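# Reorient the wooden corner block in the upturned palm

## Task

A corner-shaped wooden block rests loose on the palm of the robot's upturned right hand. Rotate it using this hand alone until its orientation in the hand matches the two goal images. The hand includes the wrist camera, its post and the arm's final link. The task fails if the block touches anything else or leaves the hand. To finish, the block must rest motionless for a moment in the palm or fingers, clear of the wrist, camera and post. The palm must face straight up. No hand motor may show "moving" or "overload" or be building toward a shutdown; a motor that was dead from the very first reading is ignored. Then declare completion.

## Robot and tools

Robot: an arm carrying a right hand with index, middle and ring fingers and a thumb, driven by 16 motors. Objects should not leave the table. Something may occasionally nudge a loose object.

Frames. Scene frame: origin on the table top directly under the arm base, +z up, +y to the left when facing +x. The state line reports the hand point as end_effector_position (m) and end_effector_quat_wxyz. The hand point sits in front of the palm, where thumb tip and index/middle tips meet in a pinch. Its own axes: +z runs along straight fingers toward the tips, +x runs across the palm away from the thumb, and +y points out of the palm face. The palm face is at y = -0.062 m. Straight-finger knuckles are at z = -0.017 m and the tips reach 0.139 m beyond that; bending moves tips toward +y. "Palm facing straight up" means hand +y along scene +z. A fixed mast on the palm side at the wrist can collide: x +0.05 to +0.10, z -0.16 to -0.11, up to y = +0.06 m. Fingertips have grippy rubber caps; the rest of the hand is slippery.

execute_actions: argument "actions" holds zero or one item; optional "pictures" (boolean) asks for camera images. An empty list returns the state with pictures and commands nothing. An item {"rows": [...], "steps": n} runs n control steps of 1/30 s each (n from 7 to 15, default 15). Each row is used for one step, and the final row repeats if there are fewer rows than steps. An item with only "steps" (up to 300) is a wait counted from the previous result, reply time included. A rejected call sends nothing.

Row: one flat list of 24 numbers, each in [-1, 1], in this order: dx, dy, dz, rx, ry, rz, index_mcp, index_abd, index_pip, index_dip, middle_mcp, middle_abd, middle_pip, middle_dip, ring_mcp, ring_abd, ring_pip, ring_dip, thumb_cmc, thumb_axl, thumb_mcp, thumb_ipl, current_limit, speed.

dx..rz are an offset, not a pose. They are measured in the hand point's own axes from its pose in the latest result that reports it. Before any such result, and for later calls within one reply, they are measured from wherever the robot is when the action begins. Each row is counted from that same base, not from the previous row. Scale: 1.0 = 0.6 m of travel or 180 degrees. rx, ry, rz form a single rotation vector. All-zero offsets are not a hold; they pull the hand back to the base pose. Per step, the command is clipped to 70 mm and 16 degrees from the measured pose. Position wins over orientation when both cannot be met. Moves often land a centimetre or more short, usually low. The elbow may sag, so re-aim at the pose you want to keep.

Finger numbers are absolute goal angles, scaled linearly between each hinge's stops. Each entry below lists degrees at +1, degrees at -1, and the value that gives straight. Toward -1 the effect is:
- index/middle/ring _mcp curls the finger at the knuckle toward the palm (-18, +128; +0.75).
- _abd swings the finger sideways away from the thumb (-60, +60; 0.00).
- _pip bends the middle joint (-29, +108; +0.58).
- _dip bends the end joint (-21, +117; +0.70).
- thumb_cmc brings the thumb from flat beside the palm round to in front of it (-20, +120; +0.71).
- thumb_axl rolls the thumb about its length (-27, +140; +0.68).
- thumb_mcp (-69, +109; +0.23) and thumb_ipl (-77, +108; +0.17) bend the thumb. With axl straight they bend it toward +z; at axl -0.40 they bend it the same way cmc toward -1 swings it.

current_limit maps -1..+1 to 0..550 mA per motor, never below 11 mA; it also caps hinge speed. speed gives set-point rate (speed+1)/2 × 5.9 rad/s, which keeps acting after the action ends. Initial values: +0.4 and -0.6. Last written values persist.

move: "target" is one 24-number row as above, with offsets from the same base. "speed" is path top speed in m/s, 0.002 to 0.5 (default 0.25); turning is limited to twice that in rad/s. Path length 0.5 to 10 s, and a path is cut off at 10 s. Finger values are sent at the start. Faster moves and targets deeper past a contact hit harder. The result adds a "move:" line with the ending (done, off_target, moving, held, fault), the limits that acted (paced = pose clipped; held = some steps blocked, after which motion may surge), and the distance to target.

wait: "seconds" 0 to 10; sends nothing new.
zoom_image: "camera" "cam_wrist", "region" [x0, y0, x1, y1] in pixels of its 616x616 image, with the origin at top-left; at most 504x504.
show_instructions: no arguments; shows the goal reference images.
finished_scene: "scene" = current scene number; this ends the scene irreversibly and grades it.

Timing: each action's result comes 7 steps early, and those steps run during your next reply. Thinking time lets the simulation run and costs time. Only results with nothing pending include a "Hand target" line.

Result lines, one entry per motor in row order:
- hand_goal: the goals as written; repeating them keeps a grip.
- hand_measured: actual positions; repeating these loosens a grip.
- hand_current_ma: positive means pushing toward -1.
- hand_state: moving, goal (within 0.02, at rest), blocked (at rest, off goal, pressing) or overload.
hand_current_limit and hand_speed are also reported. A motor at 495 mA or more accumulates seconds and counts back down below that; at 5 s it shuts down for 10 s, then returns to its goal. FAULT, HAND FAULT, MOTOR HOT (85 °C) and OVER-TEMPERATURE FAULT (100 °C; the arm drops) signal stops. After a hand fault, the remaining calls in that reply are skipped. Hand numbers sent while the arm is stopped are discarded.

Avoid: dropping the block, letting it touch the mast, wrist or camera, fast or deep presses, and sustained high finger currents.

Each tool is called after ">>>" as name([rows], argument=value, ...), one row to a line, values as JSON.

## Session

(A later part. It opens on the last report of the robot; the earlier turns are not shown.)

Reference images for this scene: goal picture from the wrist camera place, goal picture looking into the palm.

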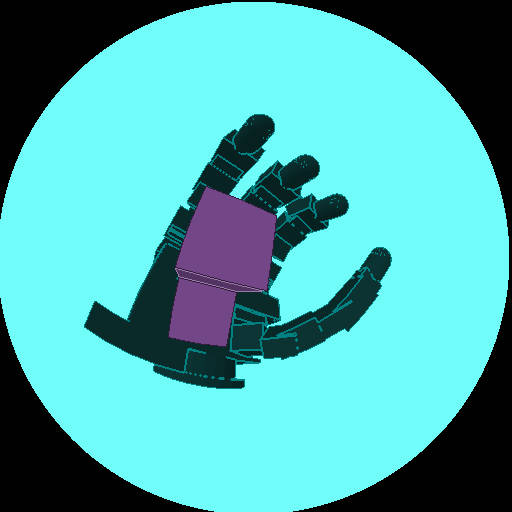

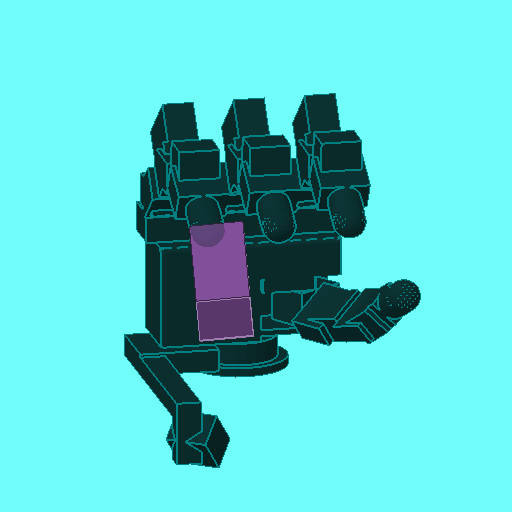

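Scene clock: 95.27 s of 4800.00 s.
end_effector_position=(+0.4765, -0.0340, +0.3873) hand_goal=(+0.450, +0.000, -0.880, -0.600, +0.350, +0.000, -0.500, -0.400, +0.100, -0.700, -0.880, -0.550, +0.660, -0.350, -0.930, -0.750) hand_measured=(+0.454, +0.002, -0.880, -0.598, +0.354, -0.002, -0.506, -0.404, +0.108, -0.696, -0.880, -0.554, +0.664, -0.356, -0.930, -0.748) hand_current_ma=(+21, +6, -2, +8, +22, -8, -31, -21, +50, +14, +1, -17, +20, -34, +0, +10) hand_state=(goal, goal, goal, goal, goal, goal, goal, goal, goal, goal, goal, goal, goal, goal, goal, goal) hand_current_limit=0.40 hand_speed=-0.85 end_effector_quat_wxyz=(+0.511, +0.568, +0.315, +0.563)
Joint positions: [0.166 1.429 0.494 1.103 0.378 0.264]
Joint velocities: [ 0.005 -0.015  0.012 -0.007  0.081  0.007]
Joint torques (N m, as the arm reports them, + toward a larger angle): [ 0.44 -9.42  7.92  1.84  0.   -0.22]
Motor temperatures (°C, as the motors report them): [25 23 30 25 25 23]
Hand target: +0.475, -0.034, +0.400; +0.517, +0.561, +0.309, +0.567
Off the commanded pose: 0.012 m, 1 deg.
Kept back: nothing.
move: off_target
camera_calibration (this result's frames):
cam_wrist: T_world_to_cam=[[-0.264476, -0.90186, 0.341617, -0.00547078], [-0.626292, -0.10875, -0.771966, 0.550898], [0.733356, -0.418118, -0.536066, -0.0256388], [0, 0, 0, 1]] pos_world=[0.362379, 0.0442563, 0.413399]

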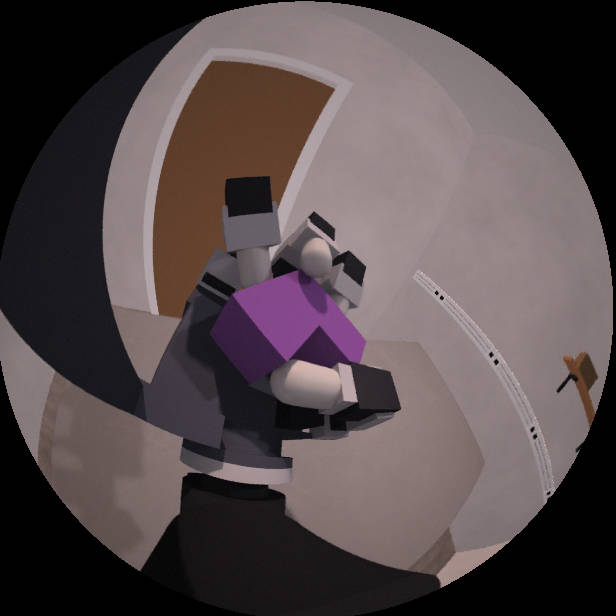

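>>> move(target=[0.005,0.02,0,-0.008,0,0, 0.9,0,-1,-0.5, 0.9,0,-1,0.0, 0.2,0,-0.88,-0.6, 0.85,-0.4,-0.93,-0.8, 0.4,-0.7], speed=0.1)

>>> move(target=[0.005,0.02,0,-0.008,0,0, 0.9,0,-1,-0.5, 0.9,0,-1,-0.55, 0.2,0,-0.88,-0.6, 0.85,-0.2,-0.93,-0.8, 0.4,-0.85], speed=0.1)

Scene clock: 97.53 s of 4800.00 s.
end_effector_position=(+0.4762, -0.0346, +0.3873) hand_goal=(+0.900, +0.000, -1.000, -0.500, +0.900, +0.000, -1.000, +0.000, +0.200, +0.000, -0.880, -0.600, +0.850, -0.400, -0.930, -0.800) hand_measured=(+0.906, +0.002, -0.998, -0.504, +0.906, -0.002, -0.998, -0.004, +0.202, -0.004, -0.880, -0.598, +0.850, -0.400, -0.930, -0.800) hand_current_ma=(+29, +6, +5, -22, +31, -8, +10, -22, +9, -14, +1, +12, +5, +6, +0, -1) hand_state=(goal, goal, goal, goal, goal, goal, goal, goal, goal, goal, goal, goal, goal, goal, goal, goal) hand_current_limit=0.40 hand_speed=-0.70 end_effector_quat_wxyz=(+0.512, +0.569, +0.314, +0.562)
Joint positions: [0.166 1.429 0.494 1.103 0.381 0.264]
Joint velocities: [-0.015  0.005 -0.017 -0.022 -0.022 -0.095]
Joint torques (N m, as the arm reports them, + toward a larger angle): [ 0.46 -9.59  8.05  1.88  0.   -0.22]
Motor temperatures (°C, as the motors report them): [25 23 30 25 25 23]
Hand target: +0.474, -0.035, +0.399; +0.518, +0.562, +0.308, +0.567
Off the commanded pose: 0.012 m, 1 deg.
Kept back: nothing.
move: off_target
camera_calibration (this result's frames):
cam_wrist: T_world_to_cam=[[-0.267497, -0.901153, 0.341129, -0.00436354], [-0.626724, -0.106192, -0.771971, 0.550914], [0.731889, -0.420294, -0.536368, -0.0249561], [0, 0, 0, 1]] pos_world=[0.362369, 0.0440816, 0.413393]

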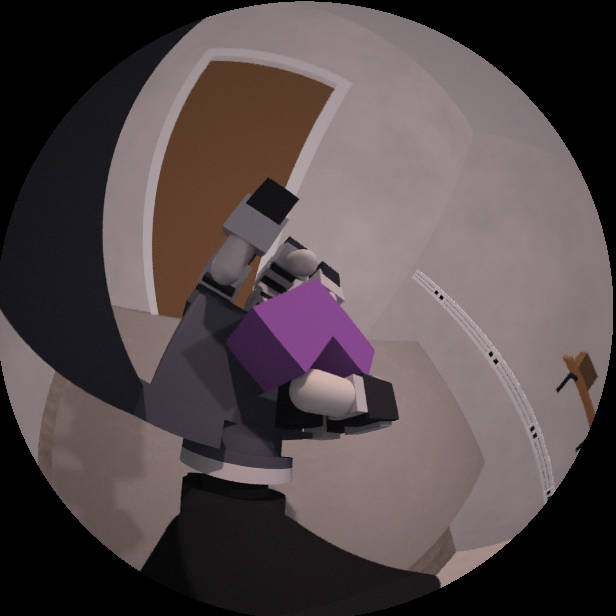

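Scene clock: 99.30 s of 4800.00 s.
end_effector_position=(+0.4759, -0.0351, +0.3872) hand_goal=(+0.900, +0.000, -1.000, -0.500, +0.900, +0.000, -1.000, -0.550, +0.200, +0.000, -0.880, -0.600, +0.850, -0.200, -0.930, -0.800) hand_measured=(+0.906, +0.002, -0.998, -0.504, +0.930, +0.008, -0.966, -0.534, +0.202, -0.004, -0.880, -0.598, +0.864, -0.226, -0.916, -0.798) hand_current_ma=(+29, +6, +5, -22, +160, +39, +167, +84, +9, -14, +1, +12, +70, -158, +92, +13) hand_state=(goal, goal, goal, goal, blocked, goal, blocked, goal, goal, goal, goal, goal, goal, blocked, goal, goal) hand_current_limit=0.40 hand_speed=-0.85 end_effector_quat_wxyz=(+0.512, +0.570, +0.313, +0.561)
Joint positions: [0.166 1.429 0.494 1.103 0.385 0.264]
Joint velocities: [-0.005 -0.005  0.002  0.022 -0.007  0.066]
Joint torques (N m, as the arm reports them, + toward a larger angle): [ 0.38 -9.45  7.95  1.87  0.   -0.21]
Motor temperatures (°C, as the motors report them): [25 23 30 25 25 23]
Hand target: +0.474, -0.035, +0.399; +0.519, +0.563, +0.307, +0.566
Off the commanded pose: 0.012 m, 1 deg.
Kept back: nothing.
move: off_target
camera_calibration (this result's frames):
cam_wrist: T_world_to_cam=[[-0.270516, -0.900435, 0.340643, -0.0032578], [-0.627148, -0.103632, -0.771975, 0.550928], [0.730415, -0.422465, -0.536672, -0.0242709], [0, 0, 0, 1]] pos_world=[0.36236, 0.0439069, 0.413387]

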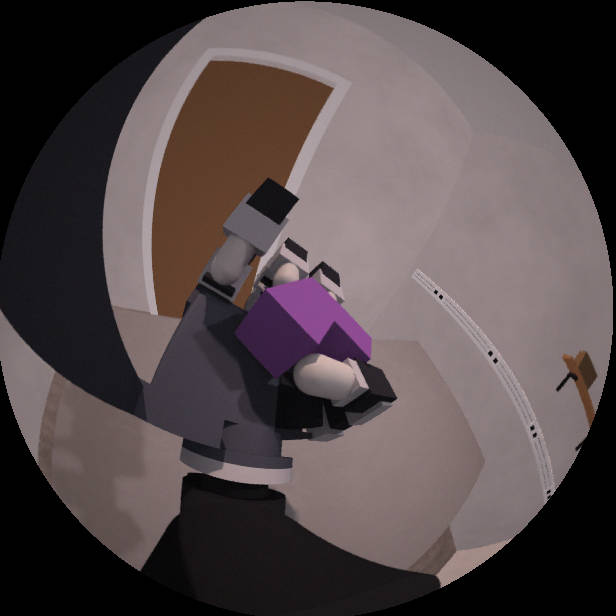

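>>> move(target=[0.0,0.02,0,0.0,-0.01,-0.09, 0.9,0,-1,-0.5, 0.8,0,-1,-0.35, 0.2,0,-0.88,-0.6, 0.75,-0.15,-0.85,-0.6, 0.4,-0.9], speed=0.1)

>>> zoom_image(camera="cam_wrist", region=[170, 170, 450, 450])

Scene clock: 101.50 s of 4800.00 s.
end_effector_position=(+0.4756, -0.0358, +0.3934) hand_goal=(+0.900, +0.000, -1.000, -0.500, +0.800, +0.000, -1.000, -0.350, +0.200, +0.000, -0.880, -0.600, +0.750, -0.150, -0.850, -0.600) hand_measured=(+0.906, +0.002, -0.998, -0.504, +0.862, +0.010, -0.970, -0.356, +0.202, -0.004, -0.880, -0.598, +0.788, -0.200, -0.842, -0.620) hand_current_ma=(+31, +6, +5, -22, +328, +43, +147, -33, +11, -14, +1, +12, +191, -308, +56, -141) hand_state=(goal, goal, goal, goal, blocked, goal, blocked, goal, goal, goal, goal, goal, blocked, blocked, goal, blocked) hand_current_limit=0.40 hand_speed=-0.90 end_effector_quat_wxyz=(+0.585, +0.532, +0.380, +0.480)
Joint positions: [0.116 1.422 0.479 1.1   0.361 0.01 ]
Joint velocities: [ 0.005  0.005  0.012  0.007 -0.095 -0.081]
Joint torques (N m, as the arm reports them, + toward a larger angle): [-0.33 -9.43  7.06  1.51 -0.24 -0.25]
Motor temperatures (°C, as the motors report them): [25 23 30 25 25 23]
Hand target: +0.473, -0.039, +0.399; +0.592, +0.528, +0.382, +0.474
Off the commanded pose: 0.006 m, 1 deg.
Kept back: nothing.
move: done
camera_calibration (this result's frames):
cam_wrist: T_world_to_cam=[[-0.291437, -0.767874, 0.570469, -0.0817913], [-0.691712, -0.242764, -0.680147, 0.545043], [0.660756, -0.59282, -0.460397, -0.0239756], [0, 0, 0, 1]] pos_world=[0.369018, 0.0552982, 0.40633]

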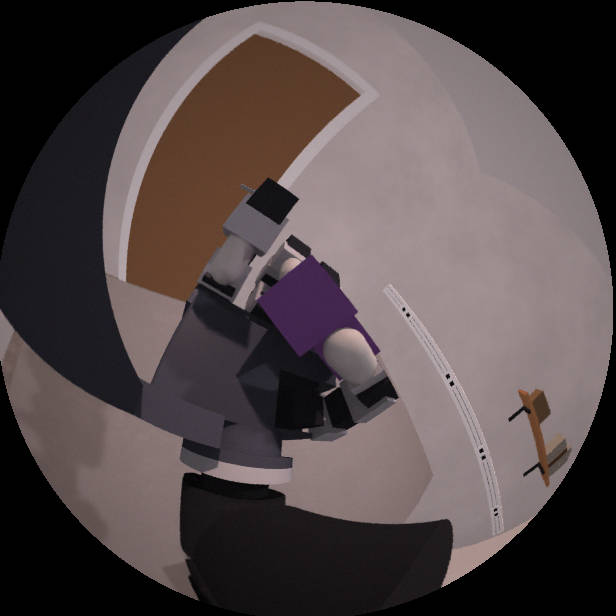

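Region (170, 170, 450, 450) of cam_wrist's 616x616 image, scaled by 1.800, with more detail than that image has.

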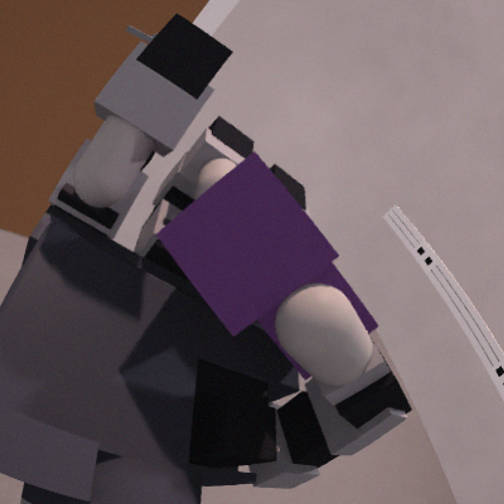

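>>> move(target=[0.0,0.02,0,0.0,0,-0.04, 0.6,0,-0.95,-0.55, 0.8,0.3,-0.9,-0.2, 0.2,0,-0.88,-0.6, 0.6,-0.15,-0.75,-0.45, 0.4,-0.9], speed=0.1)

>>> zoom_image(camera="cam_wrist", region=[170, 170, 450, 450])

Scene clock: 103.73 s of 4800.00 s.
end_effector_position=(+0.4757, -0.0330, +0.4012) hand_goal=(+0.600, +0.000, -0.950, -0.550, +0.800, +0.300, -0.900, -0.200, +0.200, +0.000, -0.880, -0.600, +0.600, -0.150, -0.750, -0.450) hand_measured=(+0.648, +0.004, -0.944, -0.554, +0.820, +0.296, -0.906, -0.204, +0.202, -0.004, -0.880, -0.598, +0.612, -0.164, -0.748, -0.456) hand_current_ma=(+257, +19, +31, -17, +112, -15, -27, -23, +13, -14, +1, +12, +60, -86, +8, -34) hand_state=(blocked, goal, goal, goal, blocked, goal, goal, goal, goal, goal, goal, goal, goal, goal, goal, goal) hand_current_limit=0.40 hand_speed=-0.90 end_effector_quat_wxyz=(+0.610, +0.509, +0.411, +0.447)
Joint positions: [ 0.094  1.394  0.476  1.072  0.334 -0.098]
Joint velocities: [-0.024  0.005  0.002  0.017  0.007 -0.007]
Joint torques (N m, as the arm reports them, + toward a larger angle): [-0.31 -9.06  7.27  1.47 -0.23 -0.18]
Motor temperatures (°C, as the motors report them): [25 23 30 25 25 23]
Hand target: +0.474, -0.036, +0.406; +0.615, +0.506, +0.413, +0.442
Off the commanded pose: 0.006 m, 1 deg.
Kept back: nothing.
move: done
camera_calibration (this result's frames):
cam_wrist: T_world_to_cam=[[-0.28046, -0.698596, 0.658259, -0.122196], [-0.714648, -0.305848, -0.629075, 0.539403], [0.640796, -0.646854, -0.413473, -0.029992], [0, 0, 0, 1]] pos_world=[0.370431, 0.0602092, 0.407361]

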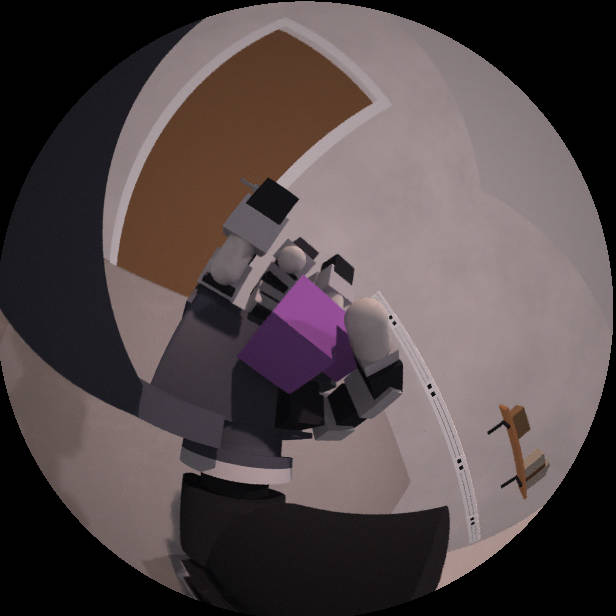

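Region (170, 170, 450, 450) of cam_wrist's 616x616 image, scaled by 1.800, with more detail than that image has.

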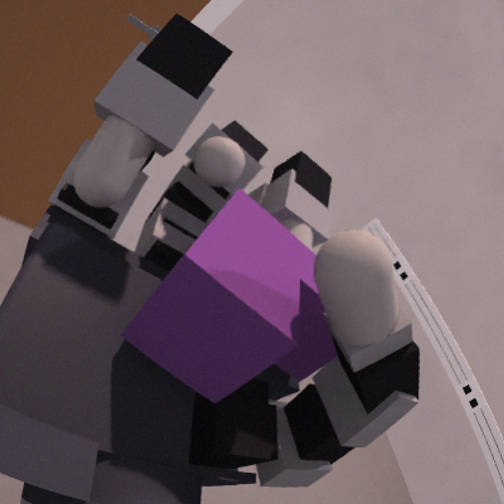

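>>> move(target=[0.0,0.02,0,0.0,0,-0.03, 0.9,0,-1,-0.5, 0.9,0,-1,-0.5, 0.2,0,-0.88,-0.6, 0.42,-0.15,-0.75,-0.45, 0.4,-0.9], speed=0.1)

>>> zoom_image(camera="cam_wrist", region=[170, 170, 450, 450])

Scene clock: 106.03 s of 4800.00 s.
end_effector_position=(+0.4759, -0.0289, +0.4083) hand_goal=(+0.900, +0.000, -1.000, -0.500, +0.900, +0.000, -1.000, -0.500, +0.200, +0.000, -0.880, -0.600, +0.420, -0.150, -0.750, -0.450) hand_measured=(+0.906, +0.004, -0.998, -0.504, +0.934, +0.078, -0.934, -0.354, +0.202, -0.004, -0.880, -0.598, +0.486, -0.176, -0.724, -0.454) hand_current_ma=(+31, +15, +7, -22, +186, +343, +335, +385, +13, -14, +1, +12, +336, -157, +174, -30) hand_state=(goal, goal, goal, goal, blocked, blocked, blocked, blocked, goal, goal, goal, goal, blocked, blocked, blocked, goal) hand_current_limit=0.40 hand_speed=-0.90 end_effector_quat_wxyz=(+0.625, +0.491, +0.434, +0.423)
Joint positions: [ 0.083  1.365  0.476  1.038  0.317 -0.177]
Joint velocities: [-0.005 -0.024 -0.002 -0.002 -0.066 -0.022]
Joint torques (N m, as the arm reports them, + toward a larger angle): [-0.34 -8.79  7.66  1.49 -0.22 -0.16]
Motor temperatures (°C, as the motors report them): [25 23 30 25 25 23]
Hand target: +0.474, -0.032, +0.413; +0.630, +0.489, +0.435, +0.418
Off the commanded pose: 0.006 m, 1 deg.
Kept back: nothing.
move: done
camera_calibration (this result's frames):
cam_wrist: T_world_to_cam=[[-0.267764, -0.643316, 0.71725, -0.152485], [-0.731068, -0.349231, -0.586155, 0.534295], [0.627568, -0.68131, -0.376796, -0.0341688], [0, 0, 0, 1]] pos_world=[0.37122, 0.0652171, 0.409675]

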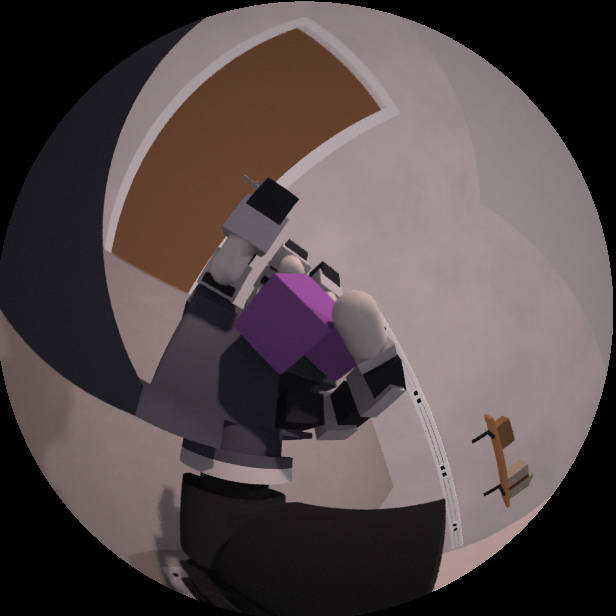

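Region (170, 170, 450, 450) of cam_wrist's 616x616 image, scaled by 1.800, with more detail than that image has.

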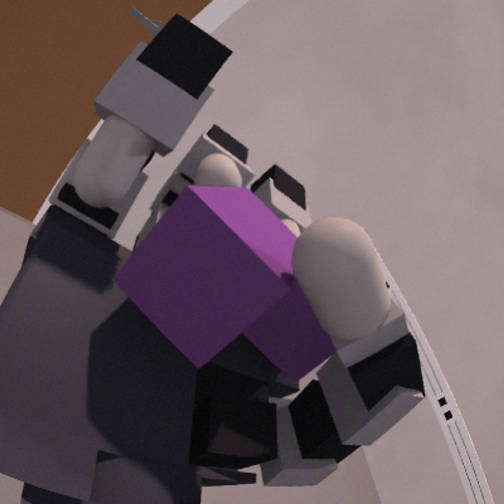

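>>> move(target=[0.0,0.02,0,-0.01,0,-0.03, 0.7,0,-0.95,-0.5, 0.3,0,0.0,0.2, 0.2,0,-0.88,-0.6, 0.4,-0.25,-0.68,-0.45, 0.4,-0.85], speed=0.1)

>>> zoom_image(camera="cam_wrist", region=[170, 170, 450, 450])

Scene clock: 109.33 s of 4800.00 s.
end_effector_position=(+0.4786, -0.0232, +0.4092) hand_goal=(+0.700, +0.000, -0.950, -0.500, +0.300, +0.000, +0.000, +0.200, +0.200, +0.000, -0.880, -0.600, +0.400, -0.250, -0.680, -0.450) hand_measured=(+0.718, +0.004, -0.954, -0.504, +0.318, +0.002, -0.002, +0.196, +0.202, -0.002, -0.880, -0.598, +0.402, -0.252, -0.682, -0.454) hand_current_ma=(+102, +14, -24, -22, +98, +9, -13, -18, +13, -12, +1, +11, +13, -12, -11, -30) hand_state=(goal, goal, goal, goal, goal, goal, goal, goal, goal, goal, goal, goal, goal, goal, goal, goal) hand_current_limit=0.40 hand_speed=-0.85 end_effector_quat_wxyz=(+0.643, +0.466, +0.461, +0.397)
Joint positions: [ 0.069  1.365  0.476  1.038  0.29  -0.271]
Joint velocities: [-0.005 -0.005  0.007 -0.017 -0.037 -0.051]
Joint torques (N m, as the arm reports them, + toward a larger angle): [-0.4  -8.71  7.89  2.5  -0.2  -0.08]
Motor temperatures (°C, as the motors report them): [25 23 30 25 25 23]
Hand target: +0.475, -0.027, +0.420; +0.652, +0.460, +0.450, +0.400
Off the commanded pose: 0.012 m, 2 deg.
Kept back: nothing.
move: off_target
camera_calibration (this result's frames):
cam_wrist: T_world_to_cam=[[-0.251439, -0.572575, 0.780344, -0.180718], [-0.743775, -0.401606, -0.534333, 0.52247], [0.619336, -0.714752, -0.324888, -0.0497472], [0, 0, 0, 1]] pos_world=[0.373971, 0.070795, 0.404033]

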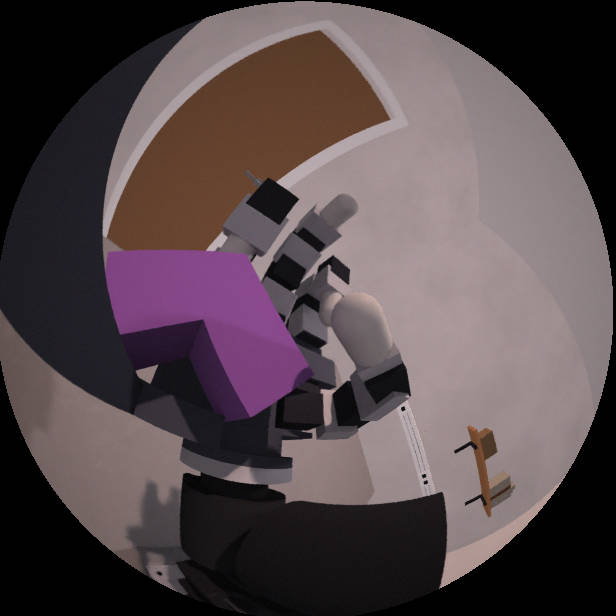

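Region (170, 170, 450, 450) of cam_wrist's 616x616 image, scaled by 1.800, with more detail than that image has.

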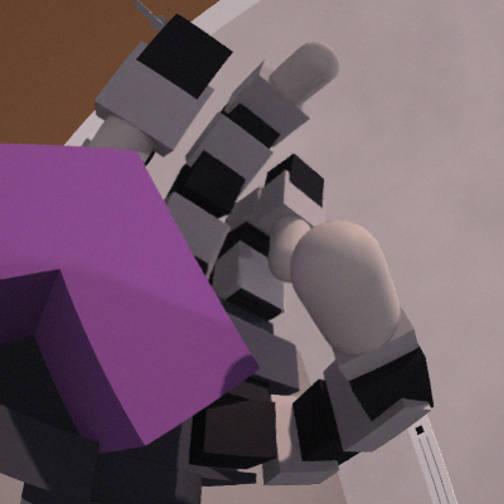

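>>> move(target=[0.0,0.02,0,0.03,0,0.17, 0.2,0,-0.88,-0.6, 0.2,-0.2,-0.88,-0.6, 0.2,0,-0.88,-0.6, 0.6,-0.4,-0.93,-0.7, 0.4,-0.3], speed=0.15)

Scene clock: 111.87 s of 4800.00 s.
end_effector_position=(+0.4675, -0.0243, +0.3851) hand_goal=(+0.200, +0.000, -0.880, -0.600, +0.200, -0.200, -0.880, -0.600, +0.200, +0.000, -0.880, -0.600, +0.600, -0.400, -0.930, -0.700) hand_measured=(+0.214, +0.004, -0.886, -0.598, +0.214, -0.198, -0.880, -0.598, +0.202, -0.002, -0.880, -0.598, +0.614, -0.398, -0.836, -0.590) hand_current_ma=(+72, +14, -29, +13, +76, +9, +3, +13, +16, -12, +1, +11, +76, +11, +385, +385) hand_state=(goal, goal, goal, goal, goal, goal, goal, goal, goal, goal, goal, goal, goal, goal, blocked, blocked) hand_current_limit=0.40 hand_speed=-0.30 end_effector_quat_wxyz=(+0.491, +0.612, +0.362, +0.503)
Joint positions: [0.208 1.251 0.476 0.763 0.434 0.268]
Joint velocities: [ 0.015 -0.005  0.012 -0.007  0.037 -0.051]
Joint torques (N m, as the arm reports them, + toward a larger angle): [ 1.16 -8.12 13.29  1.26  0.11 -0.04]
Motor temperatures (°C, as the motors report them): [25 23 30 25 25 23]
Hand target: +0.476, -0.020, +0.420; +0.493, +0.600, +0.339, +0.531
Off the commanded pose: 0.037 m, 4 deg.
Kept back: nothing.
move: off_target
camera_calibration (this result's frames):
cam_wrist: T_world_to_cam=[[-0.210228, -0.889797, 0.405049, -0.0478124], [-0.75441, -0.115872, -0.646095, 0.555873], [0.621828, -0.441401, -0.646913, 0.0780351], [0, 0, 0, 1]] pos_world=[0.360781, 0.0563114, 0.428995]

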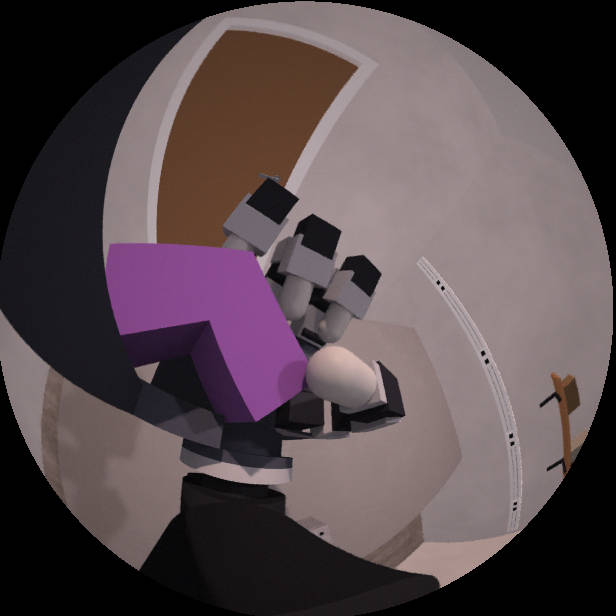

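>>> move(target=[0.02,0.05,0,-0.015,0,0.09, 0.2,0,-0.88,-0.6, 0.2,-0.2,-0.88,-0.6, 0.3,0,-0.7,-0.5, 0.6,-0.4,-0.86,-0.62, 0.4,-0.6], speed=0.12)

Scene clock: 114.20 s of 4800.00 s.
end_effector_position=(+0.4598, -0.0253, +0.3850) hand_goal=(+0.200, +0.000, -0.880, -0.600, +0.200, -0.200, -0.880, -0.600, +0.300, +0.000, -0.700, -0.500, +0.600, -0.400, -0.860, -0.620) hand_measured=(+0.214, +0.004, -0.886, -0.598, +0.214, -0.198, -0.880, -0.598, +0.304, -0.002, -0.706, -0.504, +0.616, -0.398, -0.834, -0.590) hand_current_ma=(+72, +14, -29, +13, +76, +9, +3, +13, +22, -11, -32, -19, +87, +7, +168, +210) hand_state=(goal, goal, goal, goal, goal, goal, goal, goal, goal, goal, goal, goal, goal, goal, blocked, blocked) hand_current_limit=0.40 hand_speed=-0.60 end_effector_quat_wxyz=(+0.432, +0.657, +0.280, +0.550)
Joint positions: [0.268 1.217 0.501 0.692 0.517 0.512]
Joint velocities: [-0.015 -0.015 -0.007  0.017 -0.022  0.022]
Joint torques (N m, as the arm reports them, + toward a larger angle): [ 1.07 -7.98 13.21  1.43  0.13 -0.05]
Motor temperatures (°C, as the motors report them): [25 23 31 25 25 23]
Hand target: +0.467, -0.020, +0.417; +0.429, +0.645, +0.260, +0.576
Off the commanded pose: 0.034 m, 4 deg.
Kept back: nothing.
move: off_target
camera_calibration (this result's frames):
cam_wrist: T_world_to_cam=[[-0.24982, -0.951801, 0.177946, 0.0538499], [-0.721281, 0.060313, -0.690011, 0.555959], [0.646021, -0.300727, -0.701584, 0.0958235], [0, 0, 0, 1]] pos_world=[0.352552, 0.0465396, 0.441264]

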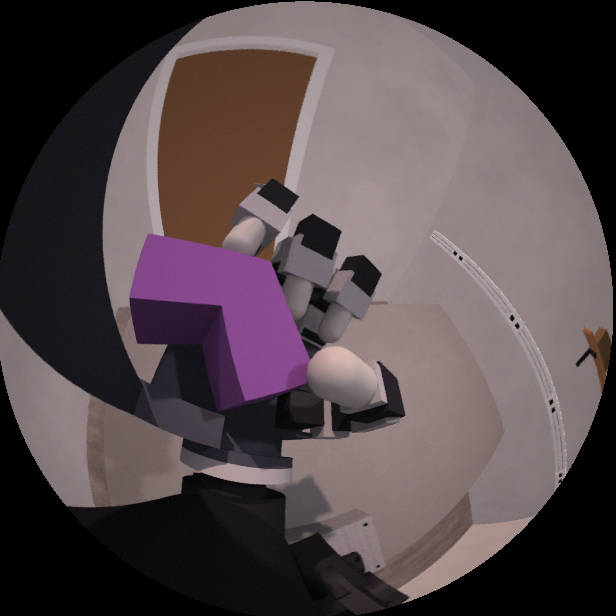

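>>> move(target=[0.025,0.045,0,-0.015,0.008,0.0, 0.2,-0.3,-0.88,-0.6, 0.2,-0.8,-0.88,-0.6, 0.3,0,-0.5,-0.4, 0.6,-0.4,-0.86,-0.62, 0.4,-0.8], speed=0.12)

Scene clock: 115.57 s of 4800.00 s.
end_effector_position=(+0.4568, -0.0248, +0.3939) hand_goal=(+0.200, -0.300, -0.880, -0.600, +0.200, -0.800, -0.880, -0.600, +0.300, +0.000, -0.500, -0.400, +0.600, -0.400, -0.860, -0.620) hand_measured=(+0.214, -0.296, -0.886, -0.598, +0.214, -0.608, -0.894, -0.598, +0.300, -0.012, -0.512, -0.404, +0.616, -0.398, -0.834, -0.590) hand_current_ma=(+71, +19, -29, +13, +74, +385, -68, +13, +0, -54, -64, -20, +87, +7, +168, +210) hand_state=(goal, goal, goal, goal, goal, blocked, goal, goal, goal, goal, goal, goal, goal, goal, blocked, blocked) hand_current_limit=0.40 hand_speed=-0.80 end_effector_quat_wxyz=(+0.439, +0.650, +0.282, +0.552)
Joint positions: [0.268 1.198 0.501 0.691 0.516 0.492]
Joint velocities: [ 0.015 -0.005 -0.012 -0.002 -0.037  0.007]
Joint torques (N m, as the arm reports them, + toward a larger angle): [ 0.05 -7.58 11.3   1.73 -0.15 -0.27]
Motor temperatures (°C, as the motors report them): [25 23 31 25 25 23]
Hand target: +0.460, -0.025, +0.416; +0.444, +0.640, +0.273, +0.565
Off the commanded pose: 0.022 m, 2 deg.
Kept back: nothing.
move: off_target
camera_calibration (this result's frames):
cam_wrist: T_world_to_cam=[[-0.251118, -0.94925, 0.189377, 0.0481359], [-0.712739, 0.0489559, -0.699719, 0.559577], [0.654937, -0.310688, -0.688861, 0.0948389], [0, 0, 0, 1]] pos_world=[0.348807, 0.0477637, 0.447762]

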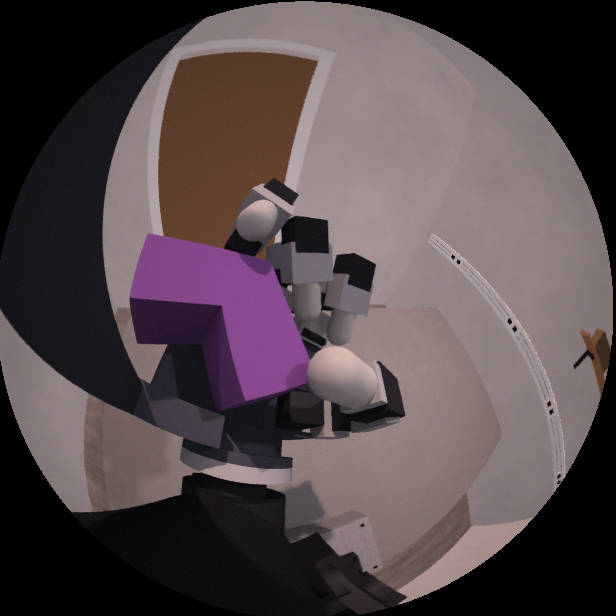

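>>> move(target=[0.02,0.035,0,-0.01,0.006,0.02, 0.2,0.3,-0.88,-0.6, 0.3,0,-0.4,-0.4, 0.3,0,-0.5,-0.4, 0.78,-0.4,-0.93,-0.75, 0.4,-0.85], speed=0.12)

Scene clock: 117.80 s of 4800.00 s.
end_effector_position=(+0.4531, -0.0280, +0.3969) hand_goal=(+0.200, +0.300, -0.880, -0.600, +0.300, +0.000, -0.400, -0.400, +0.300, +0.000, -0.500, -0.400, +0.780, -0.400, -0.930, -0.750) hand_measured=(+0.214, +0.298, -0.886, -0.598, +0.304, -0.002, -0.404, -0.404, +0.314, -0.002, -0.498, -0.402, +0.798, -0.400, -0.856, -0.642) hand_current_ma=(+71, -12, -29, +13, +24, -8, -24, -19, +85, -9, +12, -13, +94, -4, +385, +385) hand_state=(goal, goal, goal, goal, goal, goal, goal, goal, goal, goal, goal, goal, goal, goal, blocked, blocked) hand_current_limit=0.40 hand_speed=-0.85 end_effector_quat_wxyz=(+0.432, +0.654, +0.270, +0.559)
Joint positions: [0.268 1.179 0.501 0.677 0.52  0.523]
Joint velocities: [-0.015  0.005 -0.012 -0.007  0.022  0.007]
Joint torques (N m, as the arm reports them, + toward a larger angle): [ 1.11 -7.54 11.65  1.36  0.09 -0.12]
Motor temperatures (°C, as the motors report them): [25 23 31 25 25 23]
Hand target: +0.456, -0.024, +0.418; +0.429, +0.646, +0.257, +0.576
Off the commanded pose: 0.022 m, 3 deg.
Kept back: nothing.
move: off_target
camera_calibration (this result's frames):
cam_wrist: T_world_to_cam=[[-0.257678, -0.953402, 0.156926, 0.0592681], [-0.703913, 0.0739739, -0.706423, 0.558573], [0.661897, -0.292492, -0.690174, 0.0961669], [0, 0, 0, 1]] pos_world=[0.344806, 0.0433146, 0.45166]

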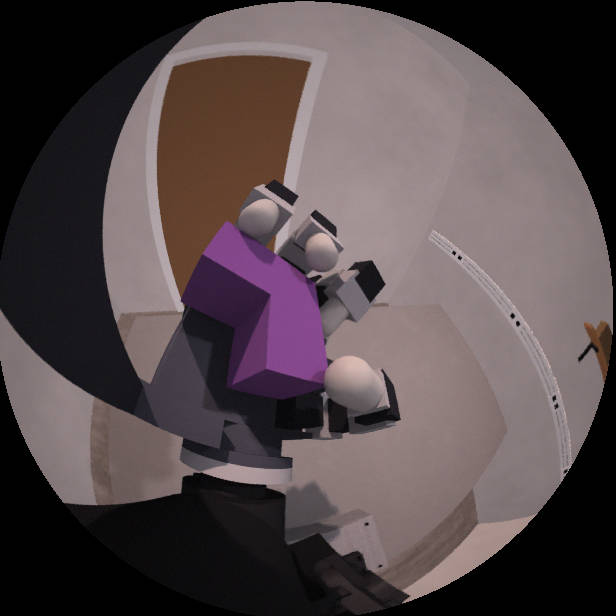

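>>> move(target=[0.02,0.03,0,-0.01,0.006,0.08, 0.2,0.0,-0.88,-0.6, 0.3,0,-0.4,-0.4, 0.15,0,-0.3,-0.3, 0.9,-0.4,-0.93,-0.75, 0.4,-0.9], speed=0.1)

Scene clock: 119.80 s of 4800.00 s.
end_effector_position=(+0.4440, -0.0324, +0.3831) hand_goal=(+0.200, +0.000, -0.880, -0.600, +0.300, +0.000, -0.400, -0.400, +0.150, +0.000, -0.300, -0.300, +0.900, -0.400, -0.930, -0.750) hand_measured=(+0.212, +0.006, -0.886, -0.598, +0.304, -0.002, -0.404, -0.404, +0.164, -0.002, -0.302, -0.302, +0.922, -0.402, -0.860, -0.692) hand_current_ma=(+67, +23, -29, +13, +24, -5, -22, -19, +79, -5, -15, -11, +111, -13, +385, +385) hand_state=(goal, goal, goal, goal, goal, goal, goal, goal, goal, goal, goal, goal, blocked, goal, blocked, blocked) hand_current_limit=0.40 hand_speed=-0.90 end_effector_quat_wxyz=(+0.372, +0.686, +0.200, +0.592)
Joint positions: [0.298 1.154 0.501 0.628 0.56  0.739]
Joint velocities: [-0.015 -0.005 -0.022 -0.002  0.051  0.051]
Joint torques (N m, as the arm reports them, + toward a larger angle): [ 1.21 -7.38 13.88  1.48  0.13 -0.21]
Motor temperatures (°C, as the motors report them): [25 23 32 25 25 23]
Hand target: +0.451, -0.027, +0.418; +0.366, +0.671, +0.181, +0.620
Off the commanded pose: 0.037 m, 4 deg.
Kept back: nothing.
move: off_target
camera_calibration (this result's frames):
cam_wrist: T_world_to_cam=[[-0.270827, -0.961514, -0.0463028, 0.138353], [-0.677361, 0.224526, -0.70055, 0.533601], [0.683984, -0.158364, -0.7121, 0.0943334], [0, 0, 0, 1]] pos_world=[0.334388, 0.02816, 0.447395]

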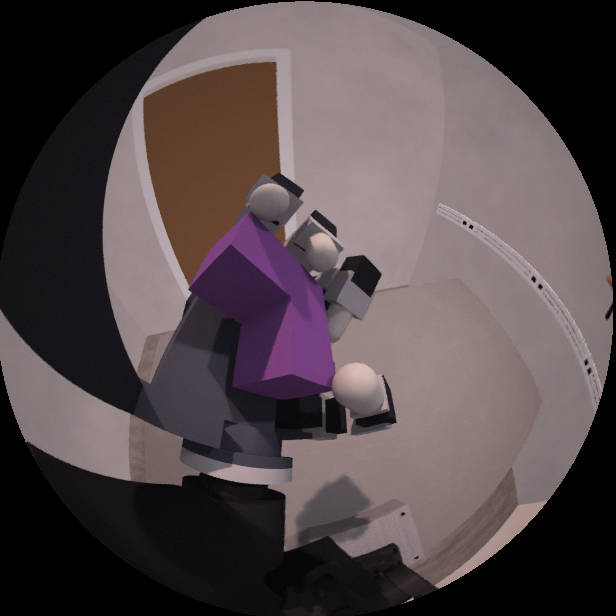

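>>> move(target=[0.035,0.035,0,-0.012,0.012,0.04, 0.2,-0.3,-0.88,-0.6, 0.3,0,-0.25,-0.3, 0.0,0,-0.15,-0.2, 1.0,-0.4,-0.93,-0.78, 0.4,-0.9], speed=0.1)

Scene clock: 121.47 s of 4800.00 s.
end_effector_position=(+0.4379, -0.0363, +0.3837) hand_goal=(+0.200, -0.300, -0.880, -0.600, +0.300, +0.000, -0.250, -0.300, +0.000, +0.000, -0.150, -0.200, +1.000, -0.400, -0.930, -0.780) hand_measured=(+0.212, -0.296, -0.886, -0.598, +0.304, +0.000, -0.254, -0.304, +0.010, +0.000, -0.154, -0.202, +1.000, -0.404, -0.860, -0.730) hand_current_ma=(+62, +21, -28, +12, +24, -2, -17, -20, +55, -1, -23, -15, +1, -19, +385, +341) hand_state=(goal, goal, goal, goal, goal, goal, goal, goal, goal, goal, goal, goal, goal, goal, blocked, blocked) hand_current_limit=0.40 hand_speed=-0.90 end_effector_quat_wxyz=(+0.348, +0.692, +0.167, +0.610)
Joint positions: [0.304 1.129 0.501 0.612 0.572 0.823]
Joint velocities: [ 0.015 -0.005 -0.007  0.002  0.007 -0.007]
Joint torques (N m, as the arm reports them, + toward a larger angle): [ 1.23 -6.98 13.1   1.31  0.13 -0.2 ]
Motor temperatures (°C, as the motors report them): [25 23 32 25 25 23]
Hand target: +0.444, -0.031, +0.413; +0.342, +0.679, +0.153, +0.631
Off the commanded pose: 0.030 m, 3 deg.
Kept back: nothing.
move: off_target
camera_calibration (this result's frames):
cam_wrist: T_world_to_cam=[[-0.274859, -0.952028, -0.134518, 0.168946], [-0.653116, 0.287544, -0.700541, 0.522398], [0.705615, -0.104694, -0.700819, 0.0864689], [0, 0, 0, 1]] pos_world=[0.326609, 0.0196818, 0.449287]

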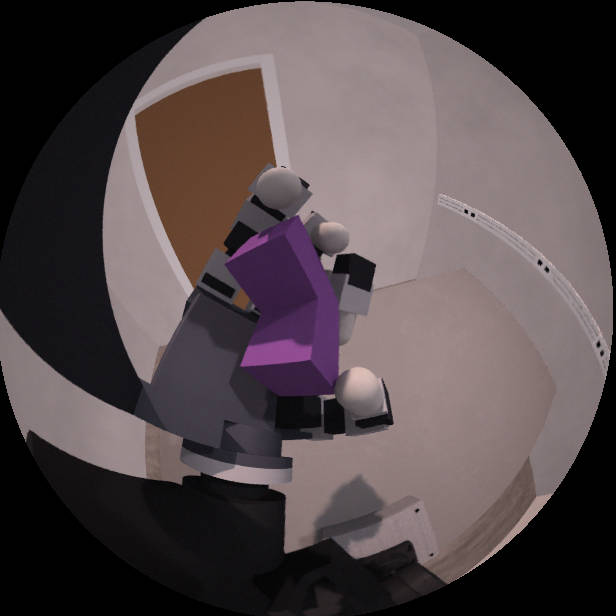

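>>> move(target=[0.035,0.035,0,-0.012,0.012,-0.03, 0.2,-0.4,-0.88,-0.6, 0.35,0,0.0,-0.1, 0.2,-0.3,-0.88,-0.6, 1.0,-0.4,-0.88,-0.75, 0.4,-0.88], speed=0.1)

>>> zoom_image(camera="cam_wrist", region=[170, 170, 450, 450])

Scene clock: 123.67 s of 4800.00 s.
end_effector_position=(+0.4400, -0.0333, +0.3945) hand_goal=(+0.200, -0.400, -0.880, -0.600, +0.350, +0.000, +0.000, -0.100, +0.200, -0.300, -0.880, -0.600, +1.000, -0.400, -0.880, -0.750) hand_measured=(+0.212, -0.414, -0.892, -0.600, +0.356, +0.000, -0.002, -0.104, +0.212, -0.294, -0.386, -0.538, +1.000, -0.404, -0.856, -0.718) hand_current_ma=(+64, -61, -59, +3, +28, -1, -12, -19, +67, +29, +385, +346, +1, -19, +158, +221) hand_state=(goal, goal, goal, goal, goal, goal, goal, goal, goal, goal, blocked, blocked, goal, goal, blocked, blocked) hand_current_limit=0.40 hand_speed=-0.88 end_effector_quat_wxyz=(+0.380, +0.679, +0.207, +0.593)
Joint positions: [0.294 1.123 0.501 0.612 0.554 0.71 ]
Joint velocities: [ 0.005 -0.015  0.007 -0.017  0.007  0.007]
Joint torques (N m, as the arm reports them, + toward a larger angle): [-0.38 -7.02 10.07  2.86 -0.14 -0.35]
Motor temperatures (°C, as the motors report them): [25 23 32 25 25 23]
Hand target: +0.438, -0.037, +0.413; +0.387, +0.665, +0.195, +0.608
Off the commanded pose: 0.019 m, 3 deg.
Kept back: nothing.
move: off_target
camera_calibration (this result's frames):
cam_wrist: T_world_to_cam=[[-0.268324, -0.963012, -0.0246975, 0.127277], [-0.673252, 0.205802, -0.710196, 0.540492], [0.68901, -0.173935, -0.703571, 0.0989703], [0, 0, 0, 1]] pos_world=[0.329847, 0.0285492, 0.456631]

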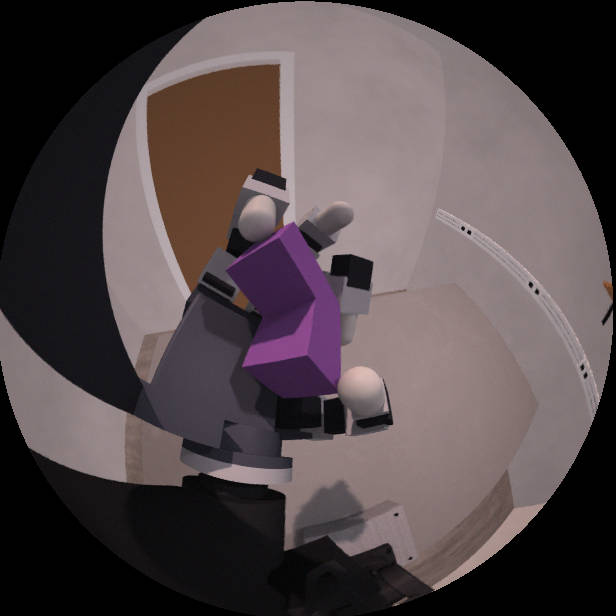

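Region (170, 170, 450, 450) of cam_wrist's 616x616 image, scaled by 1.800, with more detail than that image has.

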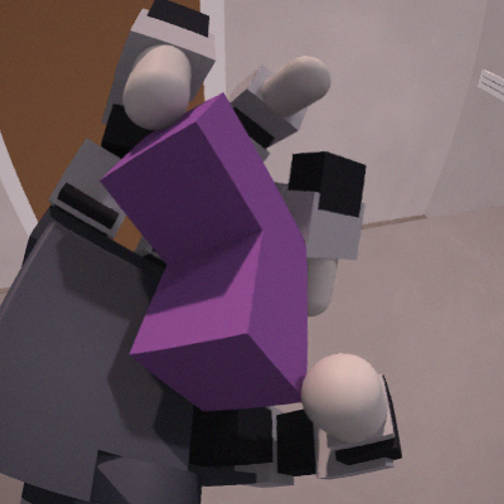

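>>> move(target=[0.025,0.025,0,-0.01,0.01,0.03, 0.2,0.3,-0.88,-0.6, 0.35,0,0.0,-0.1, 0.1,0.2,-0.15,-0.2, 1.0,-0.4,-0.88,-0.75, 0.4,-0.88], speed=0.1)

>>> zoom_image(camera="cam_wrist", region=[170, 170, 450, 450])

Scene clock: 126.30 s of 4800.00 s.
end_effector_position=(+0.4373, -0.0361, +0.3925) hand_goal=(+0.200, +0.300, -0.880, -0.600, +0.350, +0.000, +0.000, -0.100, +0.100, +0.200, -0.150, -0.200, +1.000, -0.400, -0.880, -0.750) hand_measured=(+0.208, +0.292, -0.884, -0.600, +0.356, +0.000, -0.002, -0.104, +0.110, +0.200, -0.154, -0.204, +1.000, -0.402, -0.854, -0.730) hand_current_ma=(+38, -35, -26, +2, +29, +1, -11, -18, +63, +0, -16, -18, +1, -8, +175, +134) hand_state=(goal, goal, goal, goal, goal, goal, goal, goal, goal, goal, goal, goal, goal, goal, blocked, goal) hand_current_limit=0.40 hand_speed=-0.88 end_effector_quat_wxyz=(+0.363, +0.684, +0.184, +0.605)
Joint positions: [0.297 1.117 0.501 0.612 0.562 0.769]
Joint velocities: [ 0.005 -0.005 -0.007 -0.002  0.022 -0.037]
Joint torques (N m, as the arm reports them, + toward a larger angle): [ 1.17 -7.04 11.97  1.56  0.1  -0.2 ]
Motor temperatures (°C, as the motors report them): [25 23 32 25 25 23]
Hand target: +0.440, -0.032, +0.415; +0.358, +0.673, +0.172, +0.624
Off the commanded pose: 0.024 m, 3 deg.
Kept back: nothing.
move: off_target
camera_calibration (this result's frames):
cam_wrist: T_world_to_cam=[[-0.271488, -0.958477, -0.0872724, 0.149933], [-0.656491, 0.25073, -0.711445, 0.532604], [0.703785, -0.135855, -0.697302, 0.0913828], [0, 0, 0, 1]] pos_world=[0.326041, 0.0225822, 0.455725]

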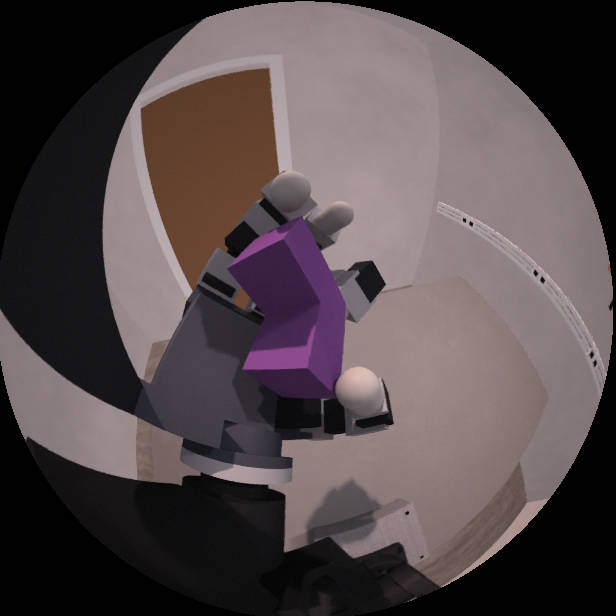

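Region (170, 170, 450, 450) of cam_wrist's 616x616 image, scaled by 1.800, with more detail than that image has.

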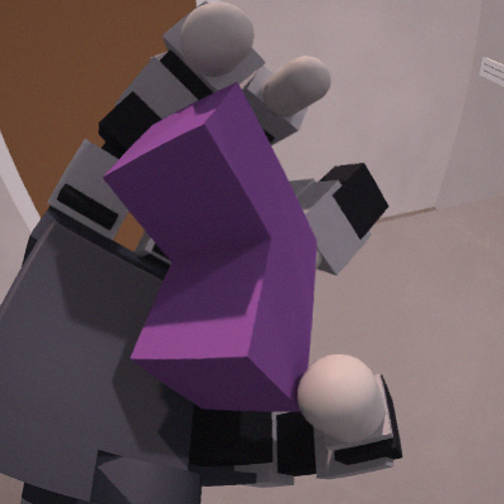

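>>> move(target=[0.025,0.025,0,-0.01,0.01,0.0, 0.45,0.5,-0.92,-0.6, 0.1,0,0.15,-0.1, 0.1,0,-0.15,-0.2, 1.0,-0.4,-0.82,-0.72, 0.4,-0.9], speed=0.1)

>>> zoom_image(camera="cam_wrist", region=[170, 170, 450, 450])

Scene clock: 128.27 s of 4800.00 s.
end_effector_position=(+0.4376, -0.0353, +0.3938) hand_goal=(+0.450, +0.500, -0.920, -0.600, +0.100, +0.000, +0.150, -0.100, +0.100, +0.000, -0.150, -0.200, +1.000, -0.400, -0.820, -0.720) hand_measured=(+0.452, +0.496, -0.920, -0.600, +0.116, +0.000, +0.148, -0.104, +0.110, +0.010, -0.154, -0.204, +1.000, -0.400, -0.814, -0.718) hand_current_ma=(+15, -21, +0, -1, +90, +2, -12, -18, +62, +42, -16, -18, +1, -6, +41, +16) hand_state=(goal, goal, goal, goal, goal, goal, goal, goal, goal, goal, goal, goal, goal, goal, goal, goal) hand_current_limit=0.40 hand_speed=-0.90 end_effector_quat_wxyz=(+0.367, +0.683, +0.189, +0.603)
Joint positions: [0.297 1.117 0.501 0.612 0.56  0.755]
Joint velocities: [-0.005 -0.005 -0.002 -0.007 -0.007 -0.066]
Joint torques (N m, as the arm reports them, + toward a larger angle): [ 0.32 -7.02 10.54  2.41 -0.12 -0.38]
Motor temperatures (°C, as the motors report them): [25 23 33 25 25 23]
Hand target: +0.437, -0.036, +0.414; +0.371, +0.669, +0.180, +0.618
Off the commanded pose: 0.020 m, 3 deg.
Kept back: nothing.
move: off_target
camera_calibration (this result's frames):
cam_wrist: T_world_to_cam=[[-0.270629, -0.95991, -0.073029, 0.144828], [-0.659354, 0.240096, -0.712465, 0.53473], [0.701436, -0.144662, -0.697897, 0.0931248], [0, 0, 0, 1]] pos_world=[0.32645, 0.0241062, 0.456545]

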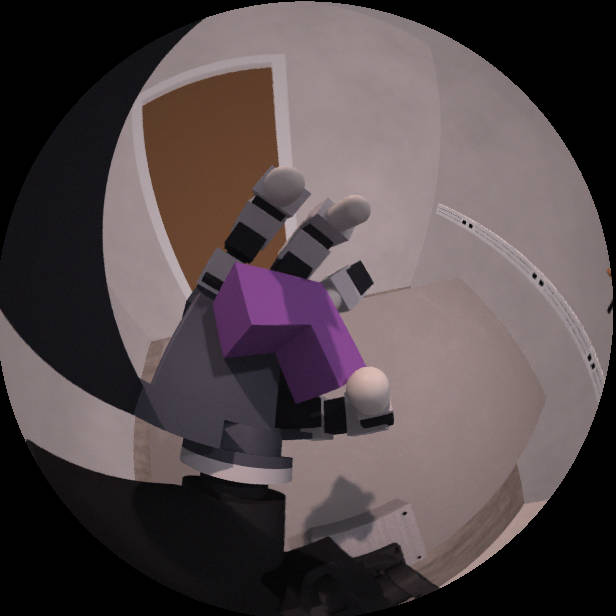

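Region (170, 170, 450, 450) of cam_wrist's 616x616 image, scaled by 1.800, with more detail than that image has.

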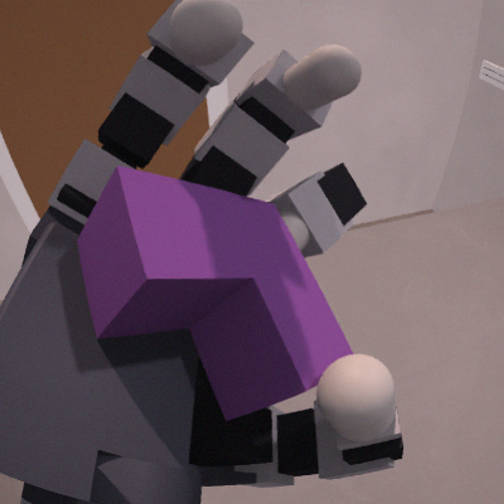

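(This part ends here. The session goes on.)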